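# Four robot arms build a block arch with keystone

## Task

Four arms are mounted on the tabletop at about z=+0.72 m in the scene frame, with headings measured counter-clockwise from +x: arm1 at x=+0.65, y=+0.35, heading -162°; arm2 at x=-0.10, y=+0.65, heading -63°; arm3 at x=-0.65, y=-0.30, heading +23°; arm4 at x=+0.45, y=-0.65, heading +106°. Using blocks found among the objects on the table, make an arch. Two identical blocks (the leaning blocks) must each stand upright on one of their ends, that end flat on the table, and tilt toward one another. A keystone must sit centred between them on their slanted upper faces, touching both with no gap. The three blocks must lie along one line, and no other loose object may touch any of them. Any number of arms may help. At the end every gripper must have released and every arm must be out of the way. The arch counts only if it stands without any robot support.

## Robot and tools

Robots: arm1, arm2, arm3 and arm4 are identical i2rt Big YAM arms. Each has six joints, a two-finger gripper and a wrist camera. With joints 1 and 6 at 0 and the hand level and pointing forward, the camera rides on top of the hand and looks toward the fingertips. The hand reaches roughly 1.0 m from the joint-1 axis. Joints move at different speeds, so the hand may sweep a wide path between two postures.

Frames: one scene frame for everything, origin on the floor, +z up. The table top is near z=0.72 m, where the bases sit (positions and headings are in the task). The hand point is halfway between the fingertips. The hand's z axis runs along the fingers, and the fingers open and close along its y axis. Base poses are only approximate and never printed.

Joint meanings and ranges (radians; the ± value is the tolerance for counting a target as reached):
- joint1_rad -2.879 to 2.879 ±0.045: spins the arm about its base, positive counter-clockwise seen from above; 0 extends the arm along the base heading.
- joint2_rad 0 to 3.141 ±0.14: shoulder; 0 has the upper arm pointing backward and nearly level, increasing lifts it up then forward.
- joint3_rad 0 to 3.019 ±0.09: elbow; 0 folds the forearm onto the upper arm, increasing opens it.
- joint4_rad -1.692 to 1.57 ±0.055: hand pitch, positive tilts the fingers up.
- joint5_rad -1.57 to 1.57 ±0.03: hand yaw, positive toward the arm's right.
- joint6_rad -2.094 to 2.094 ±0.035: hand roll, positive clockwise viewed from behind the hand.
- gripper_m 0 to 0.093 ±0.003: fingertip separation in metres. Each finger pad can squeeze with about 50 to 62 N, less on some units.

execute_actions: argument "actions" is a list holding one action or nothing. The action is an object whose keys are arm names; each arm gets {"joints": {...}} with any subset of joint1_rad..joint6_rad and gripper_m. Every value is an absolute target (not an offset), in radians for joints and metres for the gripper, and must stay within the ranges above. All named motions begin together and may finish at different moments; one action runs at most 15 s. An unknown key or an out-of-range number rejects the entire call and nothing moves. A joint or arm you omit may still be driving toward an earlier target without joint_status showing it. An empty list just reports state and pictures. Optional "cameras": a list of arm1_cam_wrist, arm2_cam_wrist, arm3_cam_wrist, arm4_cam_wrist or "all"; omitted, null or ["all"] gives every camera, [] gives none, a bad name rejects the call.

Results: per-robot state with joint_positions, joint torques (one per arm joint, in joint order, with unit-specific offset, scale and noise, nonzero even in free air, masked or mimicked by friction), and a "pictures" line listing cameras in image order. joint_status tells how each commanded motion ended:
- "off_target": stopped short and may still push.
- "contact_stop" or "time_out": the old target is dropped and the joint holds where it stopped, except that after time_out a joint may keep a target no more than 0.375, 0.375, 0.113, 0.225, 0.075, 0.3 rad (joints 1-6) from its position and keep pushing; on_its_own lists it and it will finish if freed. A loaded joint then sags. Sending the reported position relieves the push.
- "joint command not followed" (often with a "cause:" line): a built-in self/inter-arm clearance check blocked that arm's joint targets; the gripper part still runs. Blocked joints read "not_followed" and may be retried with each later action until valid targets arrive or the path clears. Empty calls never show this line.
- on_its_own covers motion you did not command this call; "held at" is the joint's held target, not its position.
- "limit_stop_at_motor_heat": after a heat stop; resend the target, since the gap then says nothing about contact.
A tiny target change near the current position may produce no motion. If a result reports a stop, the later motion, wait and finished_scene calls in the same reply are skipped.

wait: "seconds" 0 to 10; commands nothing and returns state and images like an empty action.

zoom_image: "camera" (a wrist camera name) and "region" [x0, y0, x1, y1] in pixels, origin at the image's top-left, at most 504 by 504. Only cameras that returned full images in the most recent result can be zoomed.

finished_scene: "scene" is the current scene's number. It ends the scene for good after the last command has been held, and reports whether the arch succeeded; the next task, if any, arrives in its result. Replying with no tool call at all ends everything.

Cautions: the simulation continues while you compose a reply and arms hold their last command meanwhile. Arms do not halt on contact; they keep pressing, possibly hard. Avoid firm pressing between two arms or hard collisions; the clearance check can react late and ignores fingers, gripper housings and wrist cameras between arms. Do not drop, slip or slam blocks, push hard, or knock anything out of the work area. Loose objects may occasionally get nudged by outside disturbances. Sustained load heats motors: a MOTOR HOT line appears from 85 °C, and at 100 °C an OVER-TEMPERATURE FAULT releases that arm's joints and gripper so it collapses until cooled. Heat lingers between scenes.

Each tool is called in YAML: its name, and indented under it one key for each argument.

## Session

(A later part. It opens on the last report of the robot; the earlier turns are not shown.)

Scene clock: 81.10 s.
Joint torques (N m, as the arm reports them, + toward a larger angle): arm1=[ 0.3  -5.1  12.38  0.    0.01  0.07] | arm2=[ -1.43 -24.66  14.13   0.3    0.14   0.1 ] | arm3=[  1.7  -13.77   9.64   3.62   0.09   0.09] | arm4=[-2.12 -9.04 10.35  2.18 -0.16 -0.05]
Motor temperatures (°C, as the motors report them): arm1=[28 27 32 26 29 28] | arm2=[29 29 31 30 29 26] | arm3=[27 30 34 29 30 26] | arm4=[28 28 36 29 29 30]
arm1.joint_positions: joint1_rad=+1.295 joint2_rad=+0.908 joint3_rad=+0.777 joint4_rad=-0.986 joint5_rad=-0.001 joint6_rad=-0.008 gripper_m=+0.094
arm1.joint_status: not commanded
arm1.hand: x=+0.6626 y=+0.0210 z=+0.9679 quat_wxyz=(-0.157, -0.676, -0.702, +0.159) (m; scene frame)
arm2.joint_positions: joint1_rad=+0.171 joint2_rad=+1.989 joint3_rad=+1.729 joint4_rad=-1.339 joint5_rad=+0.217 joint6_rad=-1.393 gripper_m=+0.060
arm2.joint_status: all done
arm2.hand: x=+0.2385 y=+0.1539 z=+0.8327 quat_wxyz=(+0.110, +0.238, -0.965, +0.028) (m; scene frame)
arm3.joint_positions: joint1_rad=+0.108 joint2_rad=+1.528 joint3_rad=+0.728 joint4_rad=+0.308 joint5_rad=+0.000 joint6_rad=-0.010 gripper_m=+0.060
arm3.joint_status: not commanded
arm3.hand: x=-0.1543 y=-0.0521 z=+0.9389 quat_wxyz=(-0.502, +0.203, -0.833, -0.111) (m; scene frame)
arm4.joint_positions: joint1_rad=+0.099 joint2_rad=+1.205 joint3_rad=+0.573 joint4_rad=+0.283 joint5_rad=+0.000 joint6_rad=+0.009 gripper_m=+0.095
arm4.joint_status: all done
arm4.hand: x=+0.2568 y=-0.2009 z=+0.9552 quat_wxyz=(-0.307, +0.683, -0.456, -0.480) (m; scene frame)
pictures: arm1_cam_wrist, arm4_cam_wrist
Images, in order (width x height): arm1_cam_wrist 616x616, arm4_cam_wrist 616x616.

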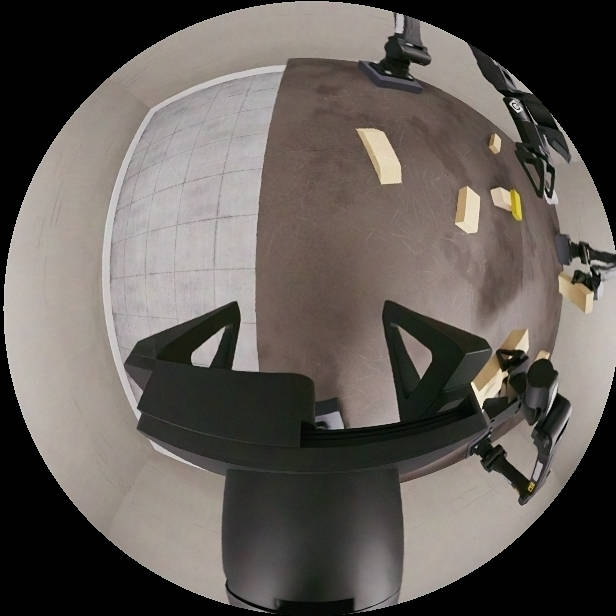

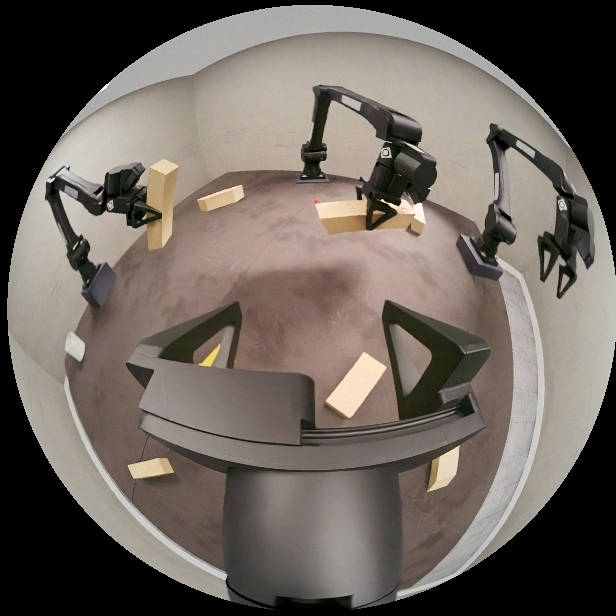

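execute_actions:
  actions:
    - {"arm2":{"joints":{"joint2_rad":2.06,"joint3_rad":1.62,"joint4_rad":-1.11}}}
  cameras: ["arm4_cam_wrist"]

zoom_image:
  camera: "arm4_cam_wrist"
  region: [270, 130, 470, 270]

Scene clock: 82.40 s.
Joint torques (N m, as the arm reports them, + toward a larger angle): arm1=[ 0.46 -5.05 12.41  0.01  0.02  0.07] | arm2=[ -1.17 -23.83  10.03   0.74  -0.03   0.09] | arm3=[  0.83 -13.2    9.82   4.01   0.13   0.14] | arm4=[-1.9  -9.57 10.41  2.19 -0.16 -0.09]
Motor temperatures (°C, as the motors report them): arm1=[28 27 32 26 29 28] | arm2=[29 30 31 30 29 26] | arm3=[27 30 34 29 30 26] | arm4=[28 28 36 29 29 30]
arm1.joint_positions: joint1_rad=+1.295 joint2_rad=+0.908 joint3_rad=+0.777 joint4_rad=-0.986 joint5_rad=-0.001 joint6_rad=-0.008 gripper_m=+0.094
arm1.joint_status: not commanded
arm1.hand: x=+0.6626 y=+0.0210 z=+0.9679 quat_wxyz=(-0.157, -0.676, -0.702, +0.159) (m; scene frame)
arm2.joint_positions: joint1_rad=+0.171 joint2_rad=+2.069 joint3_rad=+1.602 joint4_rad=-1.118 joint5_rad=+0.221 joint6_rad=-1.392 gripper_m=+0.059
arm2.joint_status: all done
arm2.hand: x=+0.2369 y=+0.1539 z=+0.7409 quat_wxyz=(+0.110, +0.237, -0.965, +0.035) (m; scene frame)
arm3.joint_positions: joint1_rad=+0.108 joint2_rad=+1.528 joint3_rad=+0.728 joint4_rad=+0.308 joint5_rad=+0.000 joint6_rad=-0.010 gripper_m=+0.060
arm3.joint_status: not commanded
arm3.hand: x=-0.1543 y=-0.0521 z=+0.9389 quat_wxyz=(-0.502, +0.203, -0.833, -0.111) (m; scene frame)
arm4.joint_positions: joint1_rad=+0.099 joint2_rad=+1.205 joint3_rad=+0.573 joint4_rad=+0.283 joint5_rad=+0.000 joint6_rad=+0.009 gripper_m=+0.095
arm4.joint_status: not commanded
arm4.hand: x=+0.2568 y=-0.2009 z=+0.9552 quat_wxyz=(-0.307, +0.683, -0.456, -0.480) (m; scene frame)
pictures: arm4_cam_wrist
Images, in order (width x height): arm4_cam_wrist 616x616.

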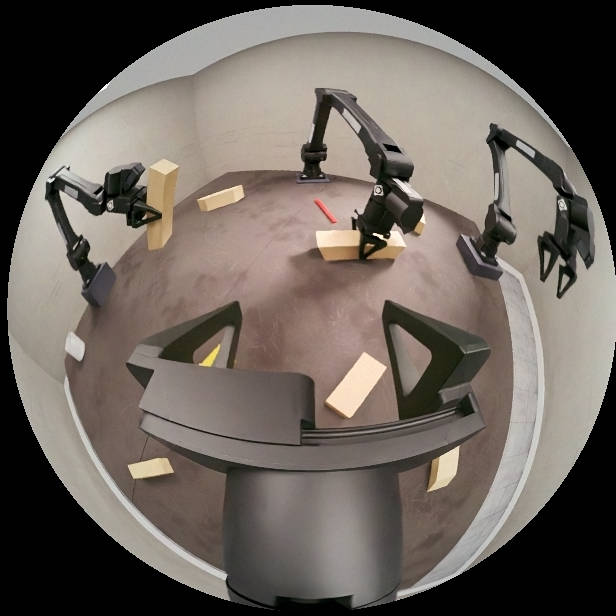

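Region (270, 130, 470, 270) of arm4_cam_wrist's 616x616 image, scaled by 2.520, with more detail than that image has; it fills the top 353 rows of this view, and the rest is white.

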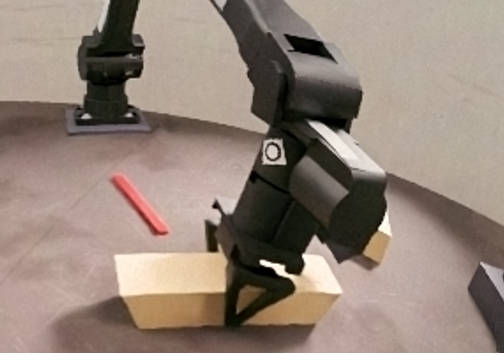

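execute_actions:
  actions:
    - {"arm2":{"joints":{"gripper_m":0.093}}}
  cameras: []

execute_actions:
  actions:
    - {"arm2":{"joints":{"joint2_rad":1.6,"joint3_rad":1.4,"joint4_rad":-1.38,"joint5_rad":0.1}}}
  cameras: []

execute_actions:
  actions:
    - {"arm2":{"joints":{"joint1_rad":-1.11,"joint2_rad":1.5,"joint3_rad":1.30,"joint4_rad":-1.37,"joint5_rad":0,"joint6_rad":0.19}}}
  cameras: ["arm2_cam_wrist","arm4_cam_wrist"]

Scene clock: 83.80 s.
Joint torques (N m, as the arm reports them, + toward a larger angle): arm1=[ 0.34 -5.16 12.4  -0.05  0.01  0.06] | arm2=[ -1.48 -23.93  10.01   0.73  -0.03   0.09] | arm3=[  1.69 -13.89   9.88   4.08   0.09   0.14] | arm4=[-1.95 -9.07 10.31  2.2  -0.18 -0.03]
Motor temperatures (°C, as the motors report them): arm1=[28 27 32 26 29 28] | arm2=[29 30 31 30 29 26] | arm3=[27 30 34 30 30 26] | arm4=[28 28 36 29 29 30]
arm1.joint_positions: joint1_rad=+1.295 joint2_rad=+0.908 joint3_rad=+0.777 joint4_rad=-0.986 joint5_rad=-0.001 joint6_rad=-0.008 gripper_m=+0.094
arm1.joint_status: not commanded
arm1.hand: x=+0.6626 y=+0.0210 z=+0.9679 quat_wxyz=(-0.157, -0.676, -0.702, +0.159) (m; scene frame)
arm2.joint_positions: joint1_rad=+0.171 joint2_rad=+2.068 joint3_rad=+1.602 joint4_rad=-1.118 joint5_rad=+0.221 joint6_rad=-1.392 gripper_m=+0.093
arm2.joint_status: all done
arm2.hand: x=+0.2370 y=+0.1538 z=+0.7411 quat_wxyz=(+0.109, +0.237, -0.965, +0.035) (m; scene frame)
arm3.joint_positions: joint1_rad=+0.108 joint2_rad=+1.528 joint3_rad=+0.728 joint4_rad=+0.308 joint5_rad=+0.000 joint6_rad=-0.010 gripper_m=+0.060
arm3.joint_status: not commanded
arm3.hand: x=-0.1543 y=-0.0521 z=+0.9389 quat_wxyz=(-0.502, +0.203, -0.833, -0.111) (m; scene frame)
arm4.joint_positions: joint1_rad=+0.099 joint2_rad=+1.205 joint3_rad=+0.573 joint4_rad=+0.283 joint5_rad=+0.000 joint6_rad=+0.009 gripper_m=+0.095
arm4.joint_status: not commanded
arm4.hand: x=+0.2568 y=-0.2009 z=+0.9552 quat_wxyz=(-0.307, +0.683, -0.456, -0.480) (m; scene frame)
pictures: none
No camera images: the call's "cameras" was empty. Leave "cameras" out to get every camera's image.

Scene clock: 85.17 s.
Joint torques (N m, as the arm reports them, + toward a larger angle): arm1=[ 0.38 -5.07 12.4   0.02  0.01  0.07] | arm2=[ -1.36 -13.64  10.19   0.13  -0.22   0.08] | arm3=[  1.72 -12.36   9.71   3.84   0.12   0.12] | arm4=[-1.71 -9.96 10.35  2.2  -0.19 -0.05]
Motor temperatures (°C, as the motors report them): arm1=[28 27 32 26 29 28] | arm2=[29 30 31 30 29 26] | arm3=[27 30 34 30 30 26] | arm4=[28 28 36 29 29 30]
arm1.joint_positions: joint1_rad=+1.295 joint2_rad=+0.908 joint3_rad=+0.777 joint4_rad=-0.986 joint5_rad=-0.001 joint6_rad=-0.008 gripper_m=+0.094
arm1.joint_status: not commanded
arm1.hand: x=+0.6626 y=+0.0210 z=+0.9679 quat_wxyz=(-0.157, -0.676, -0.702, +0.159) (m; scene frame)
arm2.joint_positions: joint1_rad=+0.171 joint2_rad=+1.573 joint3_rad=+1.393 joint4_rad=-1.373 joint5_rad=+0.103 joint6_rad=-1.391 gripper_m=+0.093
arm2.joint_status: all done
arm2.hand: x=+0.1759 y=+0.2678 z=+0.9204 quat_wxyz=(+0.050, +0.236, -0.970, +0.025) (m; scene frame)
arm3.joint_positions: joint1_rad=+0.108 joint2_rad=+1.528 joint3_rad=+0.728 joint4_rad=+0.308 joint5_rad=+0.000 joint6_rad=-0.010 gripper_m=+0.060
arm3.joint_status: not commanded
arm3.hand: x=-0.1543 y=-0.0521 z=+0.9389 quat_wxyz=(-0.502, +0.203, -0.833, -0.111) (m; scene frame)
arm4.joint_positions: joint1_rad=+0.099 joint2_rad=+1.205 joint3_rad=+0.573 joint4_rad=+0.283 joint5_rad=+0.000 joint6_rad=+0.009 gripper_m=+0.095
arm4.joint_status: not commanded
arm4.hand: x=+0.2568 y=-0.2009 z=+0.9552 quat_wxyz=(-0.307, +0.683, -0.456, -0.480) (m; scene frame)
pictures: none
No camera images: the call's "cameras" was empty. Leave "cameras" out to get every camera's image.

Scene clock: 87.33 s.
Joint torques (N m, as the arm reports them, + toward a larger angle): arm1=[ 0.33 -5.16 12.39 -0.03  0.02  0.06] | arm2=[ -1.32 -16.     9.66   0.57  -0.06   0.12] | arm3=[  2.14 -12.91   9.8    3.94   0.11   0.17] | arm4=[-1.6  -9.01 10.26  2.24 -0.18 -0.04]
Motor temperatures (°C, as the motors report them): arm1=[28 27 32 26 29 28] | arm2=[29 30 31 30 29 26] | arm3=[27 30 34 30 30 26] | arm4=[28 28 35 29 29 30]
arm1.joint_positions: joint1_rad=+1.295 joint2_rad=+0.908 joint3_rad=+0.777 joint4_rad=-0.986 joint5_rad=-0.001 joint6_rad=-0.008 gripper_m=+0.094
arm1.joint_status: not commanded
arm1.hand: x=+0.6626 y=+0.0210 z=+0.9679 quat_wxyz=(-0.157, -0.676, -0.702, +0.159) (m; scene frame)
arm2.joint_positions: joint1_rad=-1.114 joint2_rad=+1.517 joint3_rad=+1.298 joint4_rad=-1.372 joint5_rad=+0.001 joint6_rad=+0.178 gripper_m=+0.093
arm2.joint_status: all done
arm2.hand: x=-0.3546 y=+0.2976 z=+0.9157 quat_wxyz=(+0.010, -0.928, -0.373, -0.003) (m; scene frame)
arm3.joint_positions: joint1_rad=+0.108 joint2_rad=+1.528 joint3_rad=+0.728 joint4_rad=+0.308 joint5_rad=+0.000 joint6_rad=-0.010 gripper_m=+0.060
arm3.joint_status: not commanded
arm3.hand: x=-0.1543 y=-0.0521 z=+0.9389 quat_wxyz=(-0.502, +0.203, -0.833, -0.111) (m; scene frame)
arm4.joint_positions: joint1_rad=+0.099 joint2_rad=+1.205 joint3_rad=+0.573 joint4_rad=+0.283 joint5_rad=+0.000 joint6_rad=+0.009 gripper_m=+0.095
arm4.joint_status: not commanded
arm4.hand: x=+0.2568 y=-0.2009 z=+0.9552 quat_wxyz=(-0.307, +0.683, -0.456, -0.480) (m; scene frame)
pictures: arm2_cam_wrist, arm4_cam_wrist
Images, in order (width x height): arm2_cam_wrist 616x616, arm4_cam_wrist 616x616.

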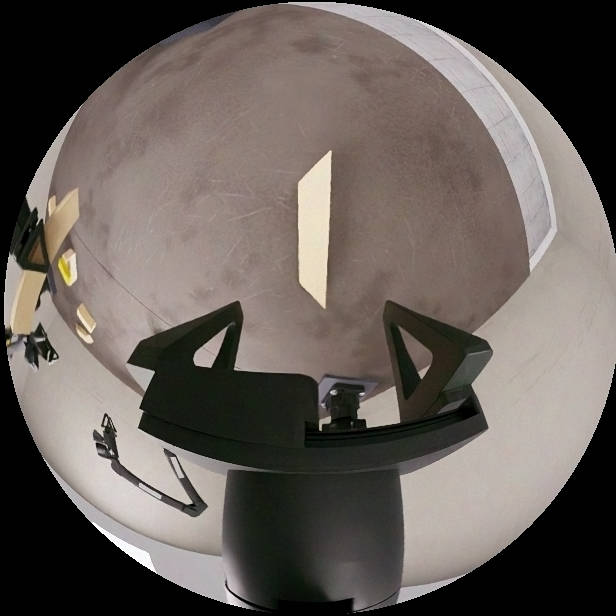

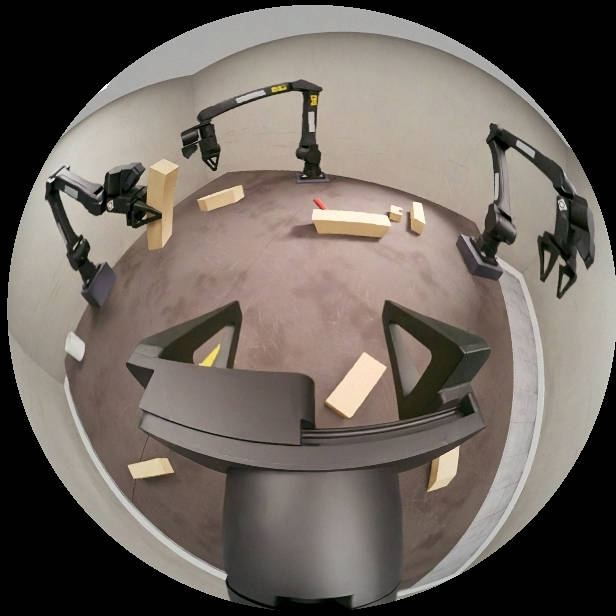

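execute_actions:
  actions:
    - {"arm2":{"joints":{"joint1_rad":-1.12,"joint2_rad":1.725,"joint3_rad":1.08,"joint4_rad":-0.91}},"arm1":{"joints":{"joint1_rad":0.141,"joint2_rad":1.5,"joint3_rad":1.19,"joint4_rad":-1.25,"joint6_rad":-0.03}}}
  cameras: ["arm2_cam_wrist","arm1_cam_wrist"]

Scene clock: 89.47 s.
Joint torques (N m, as the arm reports them, + toward a larger angle): arm1=[  0.   -13.76  11.84  -0.83  -0.01  -0.1 ] | arm2=[ -2.13 -17.36   9.21   0.89   0.03   0.12] | arm3=[  1.29 -14.03   9.84   3.83   0.06   0.12] | arm4=[-2.07 -9.64 10.32  2.12 -0.2  -0.04]
Motor temperatures (°C, as the motors report them): arm1=[28 27 32 26 29 28] | arm2=[29 30 31 30 29 26] | arm3=[27 30 34 30 30 26] | arm4=[28 28 35 29 29 30]
arm1.joint_positions: joint1_rad=+0.140 joint2_rad=+1.512 joint3_rad=+1.159 joint4_rad=-1.237 joint5_rad=+0.000 joint6_rad=-0.022 gripper_m=+0.094
arm1.joint_status: all done
arm1.hand: x=+0.2728 y=+0.1691 z=+0.9066 quat_wxyz=(+0.004, -0.973, -0.231, -0.005) (m; scene frame)
arm2.joint_positions: joint1_rad=-1.114 joint2_rad=+1.737 joint3_rad=+1.061 joint4_rad=-0.920 joint5_rad=-0.002 joint6_rad=+0.179 gripper_m=+0.093
arm2.joint_status: all done
arm2.hand: x=-0.3602 y=+0.2931 z=+0.7398 quat_wxyz=(+0.010, -0.928, -0.373, -0.006) (m; scene frame)
arm3.joint_positions: joint1_rad=+0.108 joint2_rad=+1.528 joint3_rad=+0.728 joint4_rad=+0.308 joint5_rad=+0.000 joint6_rad=-0.010 gripper_m=+0.060
arm3.joint_status: not commanded
arm3.hand: x=-0.1543 y=-0.0521 z=+0.9389 quat_wxyz=(-0.502, +0.203, -0.833, -0.111) (m; scene frame)
arm4.joint_positions: joint1_rad=+0.099 joint2_rad=+1.205 joint3_rad=+0.573 joint4_rad=+0.283 joint5_rad=+0.000 joint6_rad=+0.009 gripper_m=+0.095
arm4.joint_status: not commanded
arm4.hand: x=+0.2568 y=-0.2009 z=+0.9552 quat_wxyz=(-0.307, +0.683, -0.456, -0.480) (m; scene frame)
pictures: arm1_cam_wrist, arm2_cam_wrist
Images, in order (width x height): arm1_cam_wrist 616x616, arm2_cam_wrist 616x616.

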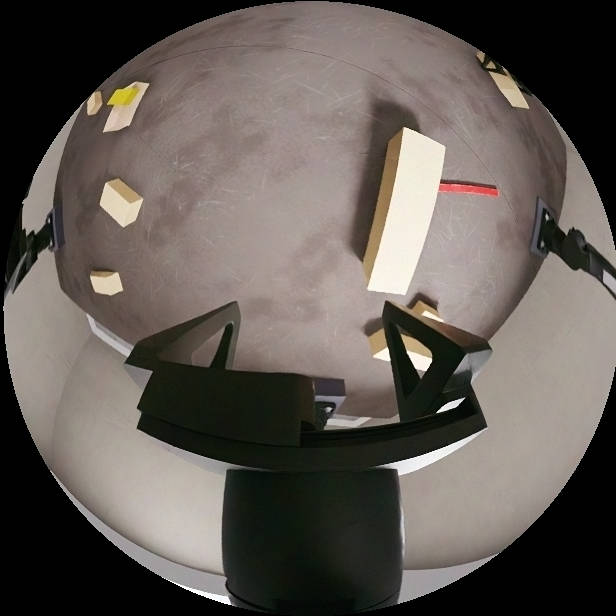

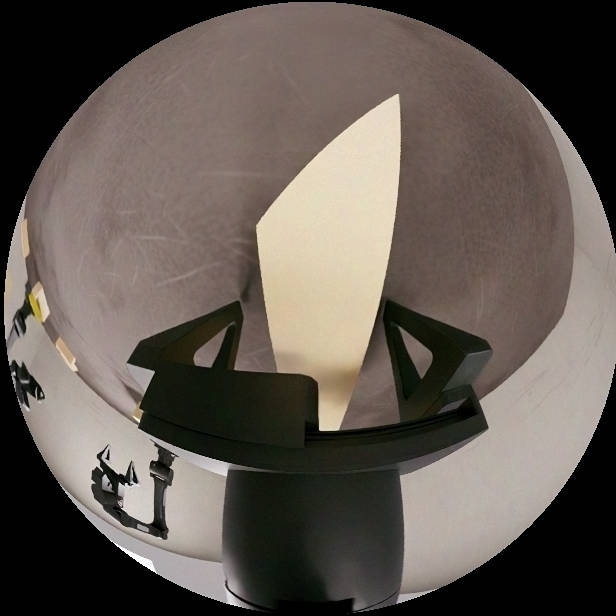

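execute_actions:
  actions:
    - {"arm2":{"joints":{"joint2_rad":1.765,"joint3_rad":1.125}}}
  cameras: []

Scene clock: 90.63 s.
Joint torques (N m, as the arm reports them, + toward a larger angle): arm1=[ -0.07 -13.78  11.84  -0.84  -0.03  -0.1 ] | arm2=[ -2.19 -14.06  10.58   0.9    0.03   0.12] | arm3=[  1.63 -13.53   9.8    4.04   0.04   0.11] | arm4=[-1.99 -9.54 10.45  2.13 -0.16 -0.04]
Motor temperatures (°C, as the motors report them): arm1=[28 27 32 26 29 28] | arm2=[29 30 31 30 29 26] | arm3=[27 30 34 30 30 26] | arm4=[28 28 35 29 29 30]
arm1.joint_positions: joint1_rad=+0.140 joint2_rad=+1.512 joint3_rad=+1.159 joint4_rad=-1.237 joint5_rad=+0.000 joint6_rad=-0.022 gripper_m=+0.094
arm1.joint_status: not commanded
arm1.hand: x=+0.2728 y=+0.1691 z=+0.9066 quat_wxyz=(+0.004, -0.973, -0.231, -0.005) (m; scene frame)
arm2.joint_positions: joint1_rad=-1.114 joint2_rad=+1.737 joint3_rad=+1.092 joint4_rad=-0.918 joint5_rad=-0.002 joint6_rad=+0.179 gripper_m=+0.093
arm2.joint_status: all done
arm2.hand: x=-0.3689 y=+0.2809 z=+0.7489 quat_wxyz=(+0.002, -0.928, -0.373, +0.008) (m; scene frame)
arm3.joint_positions: joint1_rad=+0.108 joint2_rad=+1.528 joint3_rad=+0.728 joint4_rad=+0.308 joint5_rad=+0.000 joint6_rad=-0.010 gripper_m=+0.060
arm3.joint_status: not commanded
arm3.hand: x=-0.1543 y=-0.0521 z=+0.9389 quat_wxyz=(-0.502, +0.203, -0.833, -0.111) (m; scene frame)
arm4.joint_positions: joint1_rad=+0.099 joint2_rad=+1.205 joint3_rad=+0.573 joint4_rad=+0.283 joint5_rad=+0.000 joint6_rad=+0.009 gripper_m=+0.095
arm4.joint_status: not commanded
arm4.hand: x=+0.2568 y=-0.2009 z=+0.9552 quat_wxyz=(-0.307, +0.683, -0.456, -0.480) (m; scene frame)
pictures: none
No camera images: the call's "cameras" was empty. Leave "cameras" out to get every camera's image.

execute_actions:
  actions:
    - {"arm2":{"joints":{"gripper_m":0.02}},"arm1":{"joints":{"joint1_rad":-0.112,"joint2_rad":1.74,"joint3_rad":1.28,"joint4_rad":-1.075,"joint6_rad":-0.105}}}
  cameras: ["arm2_cam_wrist","arm1_cam_wrist"]

Scene clock: 92.23 s.
Joint torques (N m, as the arm reports them, + toward a larger angle): arm1=[  0.67 -16.93   9.92   0.3   -0.03  -0.11] | arm2=[ -2.16 -14.08  10.54   0.91  -0.03   0.1 ] | arm3=[  1.37 -13.06   9.76   3.96   0.14   0.13] | arm4=[-2.29 -9.12 10.35  2.06 -0.18 -0.02]
Motor temperatures (°C, as the motors report them): arm1=[28 27 32 26 29 28] | arm2=[29 30 31 30 29 26] | arm3=[27 30 34 30 30 26] | arm4=[28 28 35 29 29 30]
arm1.joint_positions: joint1_rad=-0.120 joint2_rad=+1.751 joint3_rad=+1.264 joint4_rad=-1.087 joint5_rad=+0.001 joint6_rad=-0.095 gripper_m=+0.094
arm1.joint_status: all done
arm1.hand: x=+0.1678 y=+0.2599 z=+0.8390 quat_wxyz=(+0.002, -0.990, -0.139, +0.002) (m; scene frame)
arm2.joint_positions: joint1_rad=-1.115 joint2_rad=+1.738 joint3_rad=+1.092 joint4_rad=-0.917 joint5_rad=+0.000 joint6_rad=+0.181 gripper_m=+0.032
arm2.joint_status: gripper_m off_target (ended at +0.031, target +0.020)
arm2.hand: x=-0.3694 y=+0.2812 z=+0.7488 quat_wxyz=(+0.002, -0.928, -0.372, +0.008) (m; scene frame)
arm3.joint_positions: joint1_rad=+0.108 joint2_rad=+1.528 joint3_rad=+0.728 joint4_rad=+0.308 joint5_rad=+0.000 joint6_rad=-0.010 gripper_m=+0.060
arm3.joint_status: not commanded
arm3.hand: x=-0.1543 y=-0.0521 z=+0.9389 quat_wxyz=(-0.502, +0.203, -0.833, -0.111) (m; scene frame)
arm4.joint_positions: joint1_rad=+0.099 joint2_rad=+1.205 joint3_rad=+0.573 joint4_rad=+0.283 joint5_rad=+0.000 joint6_rad=+0.009 gripper_m=+0.095
arm4.joint_status: not commanded
arm4.hand: x=+0.2568 y=-0.2009 z=+0.9552 quat_wxyz=(-0.307, +0.683, -0.456, -0.480) (m; scene frame)
pictures: arm1_cam_wrist, arm2_cam_wrist
Images, in order (width x height): arm1_cam_wrist 616x616, arm2_cam_wrist 616x616.

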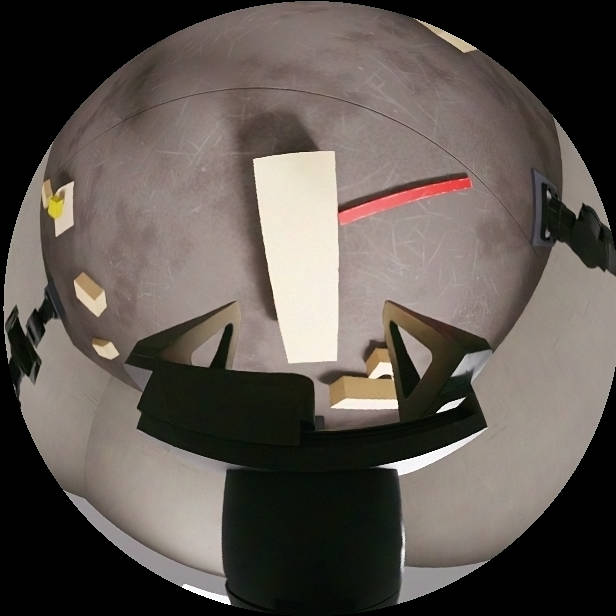

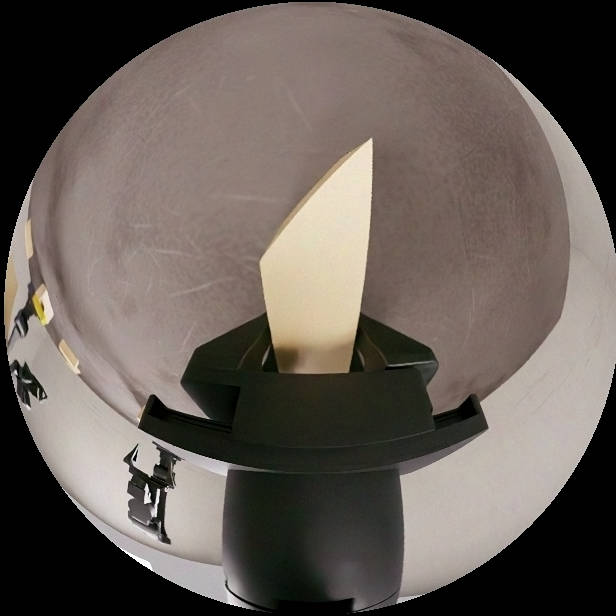

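execute_actions:
  actions:
    - {"arm1":{"joints":{"joint1_rad":-0.105,"joint2_rad":1.875,"joint3_rad":1.17,"joint4_rad":-0.85}},"arm2":{"joints":{"joint2_rad":1.4,"joint3_rad":1.15,"joint4_rad":-1.2}}}
  cameras: ["arm1_cam_wrist"]

Scene clock: 94.13 s.
Joint torques (N m, as the arm reports them, + toward a larger angle): arm1=[  0.95 -17.52   8.18   0.34  -0.04  -0.11] | arm2=[ -2.07 -11.24  12.34   0.43  -0.03   0.08] | arm3=[  1.92 -13.18   9.62   3.87   0.12   0.08] | arm4=[-1.55 -9.28 10.35  2.09 -0.18 -0.06]
Motor temperatures (°C, as the motors report them): arm1=[28 27 32 26 29 28] | arm2=[29 30 31 30 29 26] | arm3=[27 30 35 30 30 26] | arm4=[28 28 35 29 29 30]
arm1.joint_positions: joint1_rad=-0.115 joint2_rad=+1.886 joint3_rad=+1.158 joint4_rad=-0.864 joint5_rad=+0.001 joint6_rad=-0.095 gripper_m=+0.094
arm1.joint_status: all done
arm1.hand: x=+0.1763 y=+0.2596 z=+0.7425 quat_wxyz=(+0.003, -0.990, -0.142, -0.006) (m; scene frame)
arm2.joint_positions: joint1_rad=-1.115 joint2_rad=+1.387 joint3_rad=+1.116 joint4_rad=-1.193 joint5_rad=+0.000 joint6_rad=+0.181 gripper_m=+0.032
arm2.joint_status: all done
arm2.hand: x=-0.3411 y=+0.3168 z=+0.9007 quat_wxyz=(-0.024, -0.927, -0.372, +0.051) (m; scene frame)
arm3.joint_positions: joint1_rad=+0.108 joint2_rad=+1.528 joint3_rad=+0.728 joint4_rad=+0.308 joint5_rad=+0.000 joint6_rad=-0.010 gripper_m=+0.060
arm3.joint_status: not commanded
arm3.hand: x=-0.1543 y=-0.0521 z=+0.9389 quat_wxyz=(-0.502, +0.203, -0.833, -0.111) (m; scene frame)
arm4.joint_positions: joint1_rad=+0.099 joint2_rad=+1.205 joint3_rad=+0.573 joint4_rad=+0.283 joint5_rad=+0.000 joint6_rad=+0.009 gripper_m=+0.095
arm4.joint_status: not commanded
arm4.hand: x=+0.2568 y=-0.2009 z=+0.9552 quat_wxyz=(-0.307, +0.683, -0.456, -0.480) (m; scene frame)
pictures: arm1_cam_wrist
Images, in order (width x height): arm1_cam_wrist 616x616.

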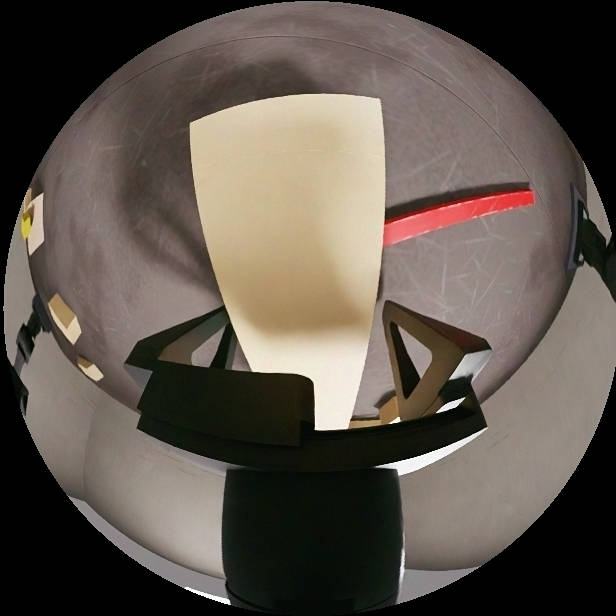

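execute_actions:
  actions:
    - {"arm1":{"joints":{"gripper_m":0.04}},"arm2":{"joints":{"joint1_rad":-0.6,"joint2_rad":1.1,"joint3_rad":0.8,"joint4_rad":0.3,"joint6_rad":-1.571}}}
  cameras: ["arm4_cam_wrist","arm2_cam_wrist"]

Scene clock: 96.57 s.
Joint torques (N m, as the arm reports them, + toward a larger angle): arm1=[  0.77 -17.61   8.2    0.27   0.    -0.1 ] | arm2=[-1.4  -9.5  12.17  3.76 -0.01 -0.07] | arm3=[  1.48 -13.63   9.91   3.81   0.06   0.12] | arm4=[-1.71 -9.43 10.32  2.23 -0.19 -0.04]
Motor temperatures (°C, as the motors report them): arm1=[28 27 31 26 29 28] | arm2=[29 30 31 30 29 26] | arm3=[27 30 35 30 30 26] | arm4=[28 28 35 29 29 30]
arm1.joint_positions: joint1_rad=-0.114 joint2_rad=+1.886 joint3_rad=+1.158 joint4_rad=-0.862 joint5_rad=+0.000 joint6_rad=-0.096 gripper_m=+0.059
arm1.joint_status: gripper_m off_target (ended at +0.059, target +0.040)
arm1.hand: x=+0.1761 y=+0.2590 z=+0.7425 quat_wxyz=(+0.002, -0.990, -0.143, -0.006) (m; scene frame)
arm2.joint_positions: joint1_rad=-0.601 joint2_rad=+1.109 joint3_rad=+0.783 joint4_rad=+0.269 joint5_rad=-0.001 joint6_rad=-1.557 gripper_m=+0.031
arm2.joint_status: all done
arm2.hand: x=-0.1550 y=+0.1326 z=+1.0916 quat_wxyz=(+0.039, -0.042, -0.727, +0.684) (m; scene frame)
arm3.joint_positions: joint1_rad=+0.108 joint2_rad=+1.528 joint3_rad=+0.728 joint4_rad=+0.308 joint5_rad=+0.000 joint6_rad=-0.010 gripper_m=+0.060
arm3.joint_status: not commanded
arm3.hand: x=-0.1543 y=-0.0521 z=+0.9389 quat_wxyz=(-0.502, +0.203, -0.833, -0.111) (m; scene frame)
arm4.joint_positions: joint1_rad=+0.099 joint2_rad=+1.205 joint3_rad=+0.573 joint4_rad=+0.283 joint5_rad=+0.000 joint6_rad=+0.009 gripper_m=+0.095
arm4.joint_status: not commanded
arm4.hand: x=+0.2568 y=-0.2009 z=+0.9552 quat_wxyz=(-0.307, +0.683, -0.456, -0.480) (m; scene frame)
pictures: arm2_cam_wrist, arm4_cam_wrist
Images, in order (width x height): arm2_cam_wrist 616x616, arm4_cam_wrist 616x616.

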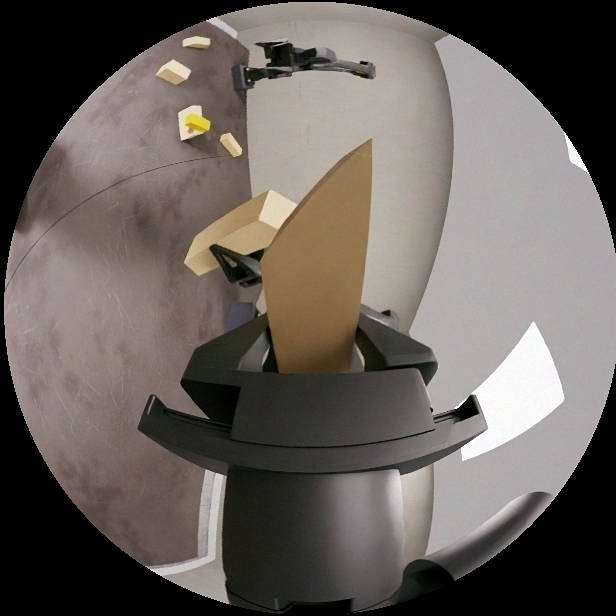

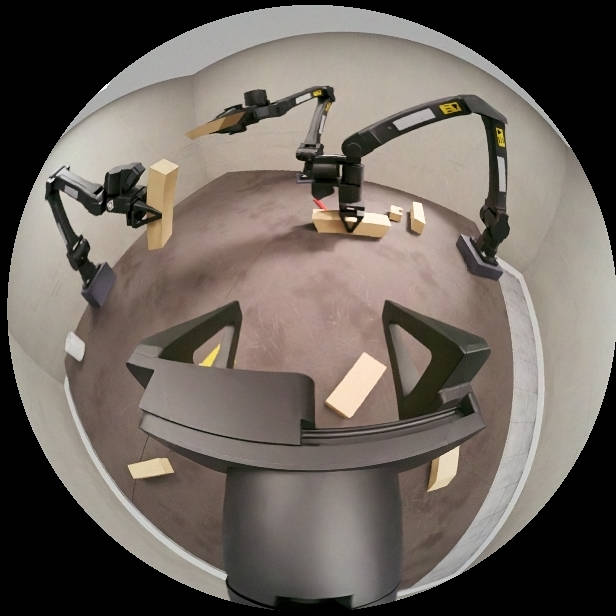

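execute_actions:
  actions:
    - {"arm1":{"joints":{"joint2_rad":1.55,"joint3_rad":1.25,"joint4_rad":-1.25}},"arm2":{"joints":{"joint1_rad":-0.95,"joint2_rad":0.9}},"arm3":{"joints":{"joint2_rad":2.06,"joint3_rad":1.14,"joint4_rad":0.64}}}
  cameras: ["arm4_cam_wrist"]

execute_actions:
  actions:
    - {"arm1":{"joints":{"joint1_rad":0.148,"joint2_rad":1.45,"joint3_rad":0.55,"joint4_rad":0.6,"joint6_rad":0}}}
  cameras: ["arm4_cam_wrist"]

Scene clock: 99.43 s.
Joint torques (N m, as the arm reports them, + toward a larger angle): arm1=[  0.8  -13.4   12.04  -0.78   0.    -0.09] | arm2=[-1.52 -5.14 12.91  3.12 -0.13 -0.04] | arm3=[  1.43 -18.81  10.38   3.3    0.1    0.08] | arm4=[-1.91 -9.58 10.17  2.15 -0.15 -0.05]
Motor temperatures (°C, as the motors report them): arm1=[28 27 31 26 29 28] | arm2=[29 30 31 30 29 26] | arm3=[27 30 35 30 30 26] | arm4=[28 28 35 29 29 30]
arm1.joint_positions: joint1_rad=-0.114 joint2_rad=+1.550 joint3_rad=+1.218 joint4_rad=-1.237 joint5_rad=+0.000 joint6_rad=-0.096 gripper_m=+0.059
arm1.joint_status: all done
arm1.hand: x=+0.2178 y=+0.2663 z=+0.9125 quat_wxyz=(+0.002, -0.990, -0.143, +0.005) (m; scene frame)
arm2.joint_positions: joint1_rad=-0.951 joint2_rad=+0.895 joint3_rad=+0.778 joint4_rad=+0.281 joint5_rad=+0.002 joint6_rad=-1.558 gripper_m=+0.031
arm2.joint_status: all done
arm2.hand: x=-0.3005 y=+0.2390 z=+1.1950 quat_wxyz=(+0.176, -0.148, -0.629, +0.743) (m; scene frame)
arm3.joint_positions: joint1_rad=+0.107 joint2_rad=+2.094 joint3_rad=+1.096 joint4_rad=+0.603 joint5_rad=+0.001 joint6_rad=-0.006 gripper_m=+0.060
arm3.joint_status: all done
arm3.hand: x=-0.0213 y=+0.0123 z=+0.8266 quat_wxyz=(-0.542, +0.194, -0.809, -0.121) (m; scene frame)
arm4.joint_positions: joint1_rad=+0.099 joint2_rad=+1.205 joint3_rad=+0.573 joint4_rad=+0.283 joint5_rad=+0.000 joint6_rad=+0.009 gripper_m=+0.095
arm4.joint_status: not commanded
arm4.hand: x=+0.2568 y=-0.2009 z=+0.9552 quat_wxyz=(-0.307, +0.683, -0.456, -0.480) (m; scene frame)
pictures: arm4_cam_wrist
Images, in order (width x height): arm4_cam_wrist 616x616.

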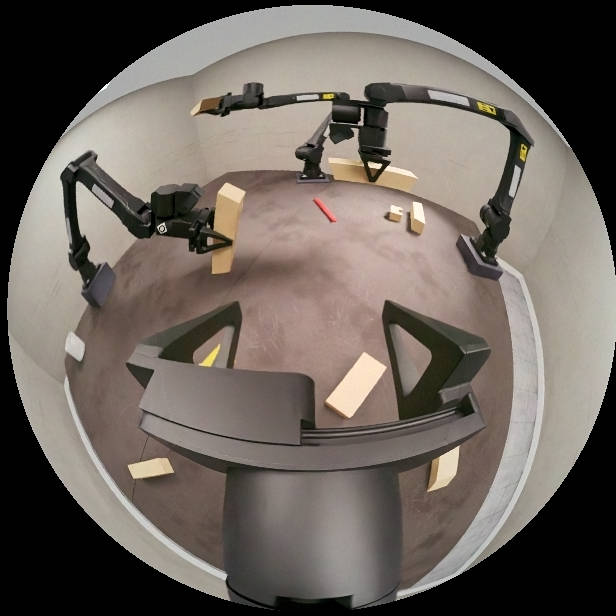

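Scene clock: 101.37 s.
Joint torques (N m, as the arm reports them, + toward a larger angle): arm1=[ -1.09 -10.8    8.7    3.11  -0.09   0.08] | arm2=[-1.37 -4.87 12.89  3.1  -0.14 -0.06] | arm3=[  1.81 -19.85  10.42   3.5    0.03   0.05] | arm4=[-2.   -9.52 10.51  2.04 -0.17 -0.04]
Motor temperatures (°C, as the motors report them): arm1=[28 27 31 26 29 28] | arm2=[29 30 31 30 29 26] | arm3=[27 30 35 30 30 26] | arm4=[28 28 35 29 29 30]
arm1.joint_positions: joint1_rad=+0.156 joint2_rad=+1.461 joint3_rad=+0.535 joint4_rad=+0.556 joint5_rad=+0.002 joint6_rad=-0.010 gripper_m=+0.058
arm1.joint_status: all done
arm1.hand: x=+0.1987 y=+0.1253 z=+0.8925 quat_wxyz=(-0.124, -0.800, -0.193, +0.554) (m; scene frame)
arm2.joint_positions: joint1_rad=-0.951 joint2_rad=+0.895 joint3_rad=+0.778 joint4_rad=+0.281 joint5_rad=+0.002 joint6_rad=-1.558 gripper_m=+0.031
arm2.joint_status: not commanded
arm2.hand: x=-0.3005 y=+0.2390 z=+1.1950 quat_wxyz=(+0.176, -0.148, -0.629, +0.743) (m; scene frame)
arm3.joint_positions: joint1_rad=+0.107 joint2_rad=+2.094 joint3_rad=+1.096 joint4_rad=+0.603 joint5_rad=+0.001 joint6_rad=-0.006 gripper_m=+0.060
arm3.joint_status: not commanded
arm3.hand: x=-0.0213 y=+0.0123 z=+0.8266 quat_wxyz=(-0.542, +0.194, -0.809, -0.121) (m; scene frame)
arm4.joint_positions: joint1_rad=+0.099 joint2_rad=+1.205 joint3_rad=+0.573 joint4_rad=+0.283 joint5_rad=+0.000 joint6_rad=+0.009 gripper_m=+0.095
arm4.joint_status: not commanded
arm4.hand: x=+0.2568 y=-0.2009 z=+0.9552 quat_wxyz=(-0.307, +0.683, -0.456, -0.480) (m; scene frame)
pictures: arm4_cam_wrist
Images, in order (width x height): arm4_cam_wrist 616x616.

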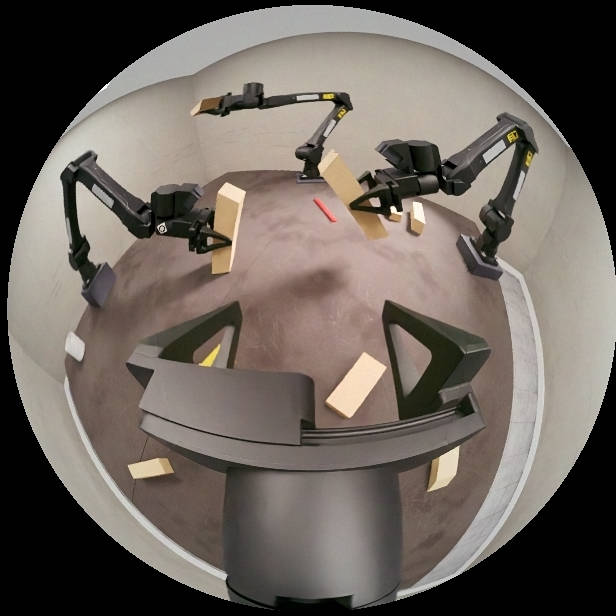

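execute_actions:
  actions:
    - {"arm4":{"joints":{"joint1_rad":0.187,"joint2_rad":1.65,"joint3_rad":0.42,"joint4_rad":1.3}},"arm1":{"joints":{"joint1_rad":0.148,"joint2_rad":1.67,"joint3_rad":0.50,"joint4_rad":0.88}}}
  cameras: ["arm4_cam_wrist"]

zoom_image:
  camera: "arm4_cam_wrist"
  region: [180, 130, 440, 310]

Scene clock: 103.43 s.
Joint torques (N m, as the arm reports them, + toward a larger angle): arm1=[ -1.03 -12.79   6.52   3.15  -0.08   0.08] | arm2=[-1.48 -4.97 12.95  3.12 -0.14 -0.06] | arm3=[  0.98 -19.84  10.54   3.44   0.01   0.08] | arm4=[ -1.68 -11.24   4.95   2.15  -0.16  -0.05]
Motor temperatures (°C, as the motors report them): arm1=[28 27 31 26 29 28] | arm2=[29 30 31 30 29 26] | arm3=[27 30 35 30 30 26] | arm4=[28 28 35 29 29 30]
arm1.joint_positions: joint1_rad=+0.156 joint2_rad=+1.690 joint3_rad=+0.484 joint4_rad=+0.837 joint5_rad=+0.002 joint6_rad=-0.010 gripper_m=+0.058
arm1.joint_status: all done
arm1.hand: x=+0.2042 y=+0.1284 z=+0.8250 quat_wxyz=(-0.124, -0.800, -0.193, +0.554) (m; scene frame)
arm2.joint_positions: joint1_rad=-0.951 joint2_rad=+0.895 joint3_rad=+0.778 joint4_rad=+0.281 joint5_rad=+0.002 joint6_rad=-1.558 gripper_m=+0.031
arm2.joint_status: not commanded
arm2.hand: x=-0.3005 y=+0.2390 z=+1.1950 quat_wxyz=(+0.176, -0.148, -0.629, +0.743) (m; scene frame)
arm3.joint_positions: joint1_rad=+0.107 joint2_rad=+2.094 joint3_rad=+1.096 joint4_rad=+0.603 joint5_rad=+0.001 joint6_rad=-0.006 gripper_m=+0.060
arm3.joint_status: not commanded
arm3.hand: x=-0.0213 y=+0.0123 z=+0.8266 quat_wxyz=(-0.542, +0.194, -0.809, -0.121) (m; scene frame)
arm4.joint_positions: joint1_rad=+0.184 joint2_rad=+1.653 joint3_rad=+0.408 joint4_rad=+1.283 joint5_rad=+0.000 joint6_rad=+0.009 gripper_m=+0.095
arm4.joint_status: all done
arm4.hand: x=+0.2195 y=-0.2199 z=+0.9068 quat_wxyz=(-0.362, +0.594, -0.363, -0.620) (m; scene frame)
pictures: arm4_cam_wrist
Images, in order (width x height): arm4_cam_wrist 616x616.

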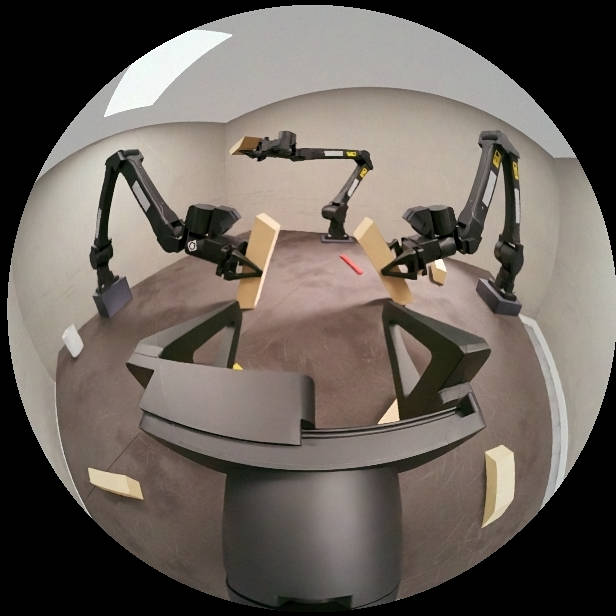

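Region (180, 130, 440, 310) of arm4_cam_wrist's 616x616 image, scaled by 1.938, with more detail than that image has; it fills the top 349 rows of this view, and the rest is white.

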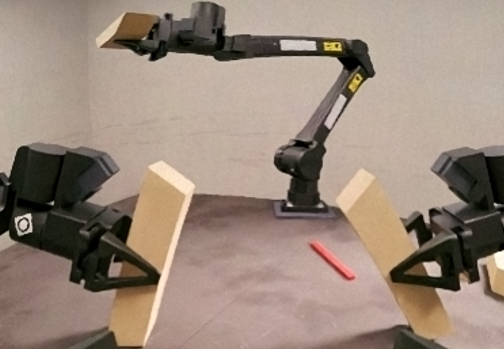

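execute_actions:
  actions:
    - {"arm4":{"joints":{"gripper_m":0.0,"joint4_rad":1.4}},"arm1":{"joints":{"joint2_rad":1.77,"joint4_rad":1.0}},"arm3":{"joints":{"joint2_rad":2.135,"joint4_rad":0.74}}}
  cameras: ["arm4_cam_wrist"]

zoom_image:
  camera: "arm4_cam_wrist"
  region: [190, 200, 450, 360]

Scene clock: 104.87 s.
Joint torques (N m, as the arm reports them, + toward a larger angle): arm1=[ -1.01 -10.64   5.87   2.89  -0.08   0.07] | arm2=[-1.46 -5.04 12.9   3.11 -0.14 -0.05] | arm3=[  0.47 -16.14  10.35   3.62   0.06   0.02] | arm4=[ -1.49 -11.09   4.99   2.07  -0.18  -0.07]
Motor temperatures (°C, as the motors report them): arm1=[28 27 31 26 29 28] | arm2=[29 30 31 30 29 26] | arm3=[27 30 35 30 30 26] | arm4=[28 28 34 29 29 30]
arm1.joint_positions: joint1_rad=+0.156 joint2_rad=+1.762 joint3_rad=+0.484 joint4_rad=+0.963 joint5_rad=+0.002 joint6_rad=-0.008 gripper_m=+0.058
arm1.joint_status: all done
arm1.hand: x=+0.2000 y=+0.1264 z=+0.8195 quat_wxyz=(-0.129, -0.785, -0.188, +0.575) (m; scene frame)
arm2.joint_positions: joint1_rad=-0.951 joint2_rad=+0.895 joint3_rad=+0.778 joint4_rad=+0.281 joint5_rad=+0.002 joint6_rad=-1.558 gripper_m=+0.031
arm2.joint_status: not commanded
arm2.hand: x=-0.3005 y=+0.2390 z=+1.1950 quat_wxyz=(+0.176, -0.148, -0.629, +0.743) (m; scene frame)
arm3.joint_positions: joint1_rad=+0.107 joint2_rad=+2.123 joint3_rad=+1.096 joint4_rad=+0.695 joint5_rad=+0.001 joint6_rad=-0.003 gripper_m=+0.060
arm3.joint_status: all done
arm3.hand: x=-0.0172 y=+0.0143 z=+0.8279 quat_wxyz=(-0.567, +0.189, -0.791, -0.128) (m; scene frame)
arm4.joint_positions: joint1_rad=+0.184 joint2_rad=+1.653 joint3_rad=+0.408 joint4_rad=+1.384 joint5_rad=+0.000 joint6_rad=+0.009 gripper_m=+0.001
arm4.joint_status: all done
arm4.hand: x=+0.2207 y=-0.2216 z=+0.9314 quat_wxyz=(-0.380, +0.563, -0.344, -0.649) (m; scene frame)
pictures: arm4_cam_wrist
Images, in order (width x height): arm4_cam_wrist 616x616.

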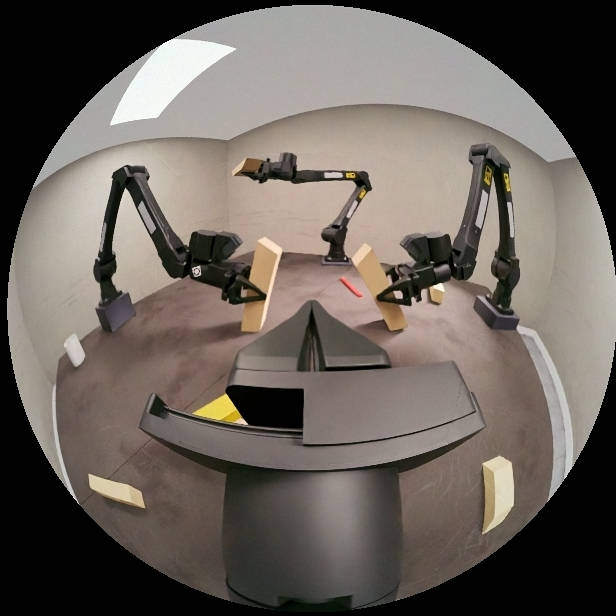

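Region (190, 200, 450, 360) of arm4_cam_wrist's 616x616 image, scaled by 1.938, with more detail than that image has; it fills the top 310 rows of this view, and the rest is white.

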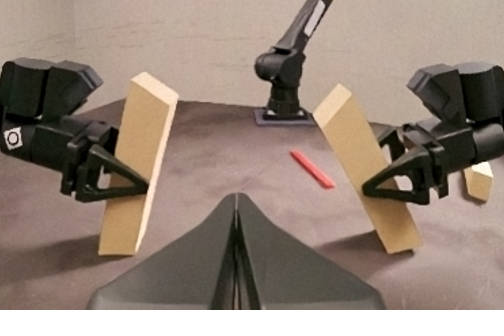

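zoom_image:
  camera: "arm4_cam_wrist"
  region: [230, 290, 430, 345]

Region (230, 290, 430, 345) of arm4_cam_wrist's 616x616 image, scaled by 2.520, with more detail than that image has; it fills the top 139 rows of this view, and the rest is white.

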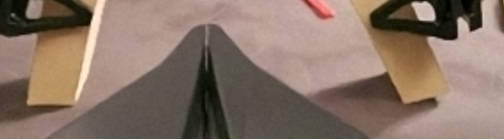

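execute_actions:
  actions:
    - {"arm1":{"joints":{"joint4_rad":1.28}}}
  cameras: []

execute_actions:
  actions:
    - {"arm1":{"joints":{"joint2_rad":1.84,"joint1_rad":0.148}}}
  cameras: ["arm4_cam_wrist"]

zoom_image:
  camera: "arm4_cam_wrist"
  region: [220, 220, 440, 345]

Scene clock: 106.83 s.
Joint torques (N m, as the arm reports them, + toward a larger angle): arm1=[ -0.9  -11.68   5.75   3.22  -0.08   0.07] | arm2=[-1.32 -4.89 12.86  3.11 -0.13 -0.06] | arm3=[  1.54 -16.76  10.03   3.79   0.     0.08] | arm4=[ -0.99 -11.68   5.1    2.01  -0.19  -0.02]
Motor temperatures (°C, as the motors report them): arm1=[28 27 31 26 29 28] | arm2=[29 30 31 30 29 26] | arm3=[27 30 35 30 30 26] | arm4=[28 28 34 29 29 30]
arm1.joint_positions: joint1_rad=+0.156 joint2_rad=+1.775 joint3_rad=+0.484 joint4_rad=+1.234 joint5_rad=+0.002 joint6_rad=-0.008 gripper_m=+0.058
arm1.joint_status: all done
arm1.hand: x=+0.1900 y=+0.1211 z=+0.8789 quat_wxyz=(-0.152, -0.705, -0.169, +0.672) (m; scene frame)
arm2.joint_positions: joint1_rad=-0.951 joint2_rad=+0.895 joint3_rad=+0.778 joint4_rad=+0.281 joint5_rad=+0.002 joint6_rad=-1.558 gripper_m=+0.031
arm2.joint_status: not commanded
arm2.hand: x=-0.3005 y=+0.2390 z=+1.1950 quat_wxyz=(+0.176, -0.148, -0.629, +0.743) (m; scene frame)
arm3.joint_positions: joint1_rad=+0.107 joint2_rad=+2.123 joint3_rad=+1.096 joint4_rad=+0.695 joint5_rad=+0.001 joint6_rad=-0.003 gripper_m=+0.060
arm3.joint_status: not commanded
arm3.hand: x=-0.0172 y=+0.0143 z=+0.8279 quat_wxyz=(-0.567, +0.189, -0.791, -0.128) (m; scene frame)
arm4.joint_positions: joint1_rad=+0.184 joint2_rad=+1.653 joint3_rad=+0.408 joint4_rad=+1.384 joint5_rad=+0.000 joint6_rad=+0.009 gripper_m=+0.001
arm4.joint_status: not commanded
arm4.hand: x=+0.2207 y=-0.2216 z=+0.9314 quat_wxyz=(-0.380, +0.563, -0.344, -0.649) (m; scene frame)
pictures: none
No camera images: the call's "cameras" was empty. Leave "cameras" out to get every camera's image.

Scene clock: 107.67 s.
Joint torques (N m, as the arm reports them, + toward a larger angle): arm1=[ -1.05 -12.95   5.1    3.01  -0.09   0.06] | arm2=[-1.41 -4.99 12.88  3.1  -0.14 -0.05] | arm3=[  1.88 -16.37  10.11   3.81   0.04   0.03] | arm4=[ -2.17 -11.21   4.89   2.15  -0.2   -0.05]
Motor temperatures (°C, as the motors report them): arm1=[28 27 30 26 29 28] | arm2=[29 30 31 30 29 26] | arm3=[27 30 35 30 30 26] | arm4=[28 28 34 29 29 30]
arm1.joint_positions: joint1_rad=+0.156 joint2_rad=+1.852 joint3_rad=+0.484 joint4_rad=+1.241 joint5_rad=+0.002 joint6_rad=-0.008 gripper_m=+0.058
arm1.joint_status: all done
arm1.hand: x=+0.1926 y=+0.1225 z=+0.8421 quat_wxyz=(-0.146, -0.728, -0.175, +0.647) (m; scene frame)
arm2.joint_positions: joint1_rad=-0.951 joint2_rad=+0.895 joint3_rad=+0.778 joint4_rad=+0.281 joint5_rad=+0.002 joint6_rad=-1.558 gripper_m=+0.031
arm2.joint_status: not commanded
arm2.hand: x=-0.3005 y=+0.2390 z=+1.1950 quat_wxyz=(+0.176, -0.148, -0.629, +0.743) (m; scene frame)
arm3.joint_positions: joint1_rad=+0.107 joint2_rad=+2.123 joint3_rad=+1.096 joint4_rad=+0.695 joint5_rad=+0.001 joint6_rad=-0.003 gripper_m=+0.060
arm3.joint_status: not commanded
arm3.hand: x=-0.0172 y=+0.0143 z=+0.8279 quat_wxyz=(-0.567, +0.189, -0.791, -0.128) (m; scene frame)
arm4.joint_positions: joint1_rad=+0.184 joint2_rad=+1.653 joint3_rad=+0.408 joint4_rad=+1.384 joint5_rad=+0.000 joint6_rad=+0.009 gripper_m=+0.001
arm4.joint_status: not commanded
arm4.hand: x=+0.2207 y=-0.2216 z=+0.9314 quat_wxyz=(-0.380, +0.563, -0.344, -0.649) (m; scene frame)
pictures: arm4_cam_wrist
Images, in order (width x height): arm4_cam_wrist 616x616.

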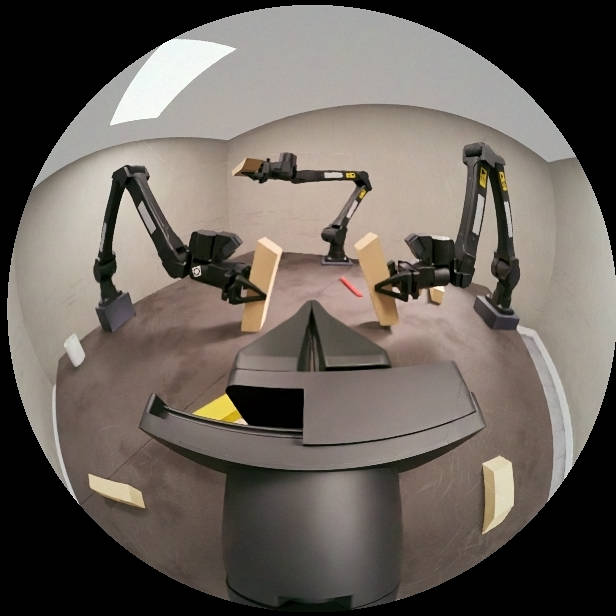

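Region (220, 220, 440, 345) of arm4_cam_wrist's 616x616 image, scaled by 2.291, with more detail than that image has; it fills the top 286 rows of this view, and the rest is white.

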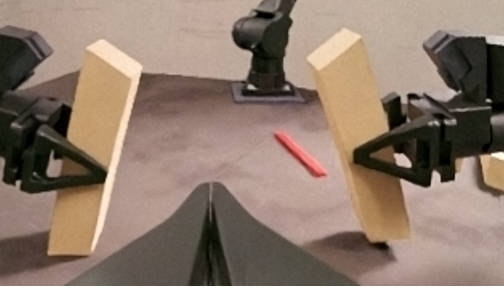

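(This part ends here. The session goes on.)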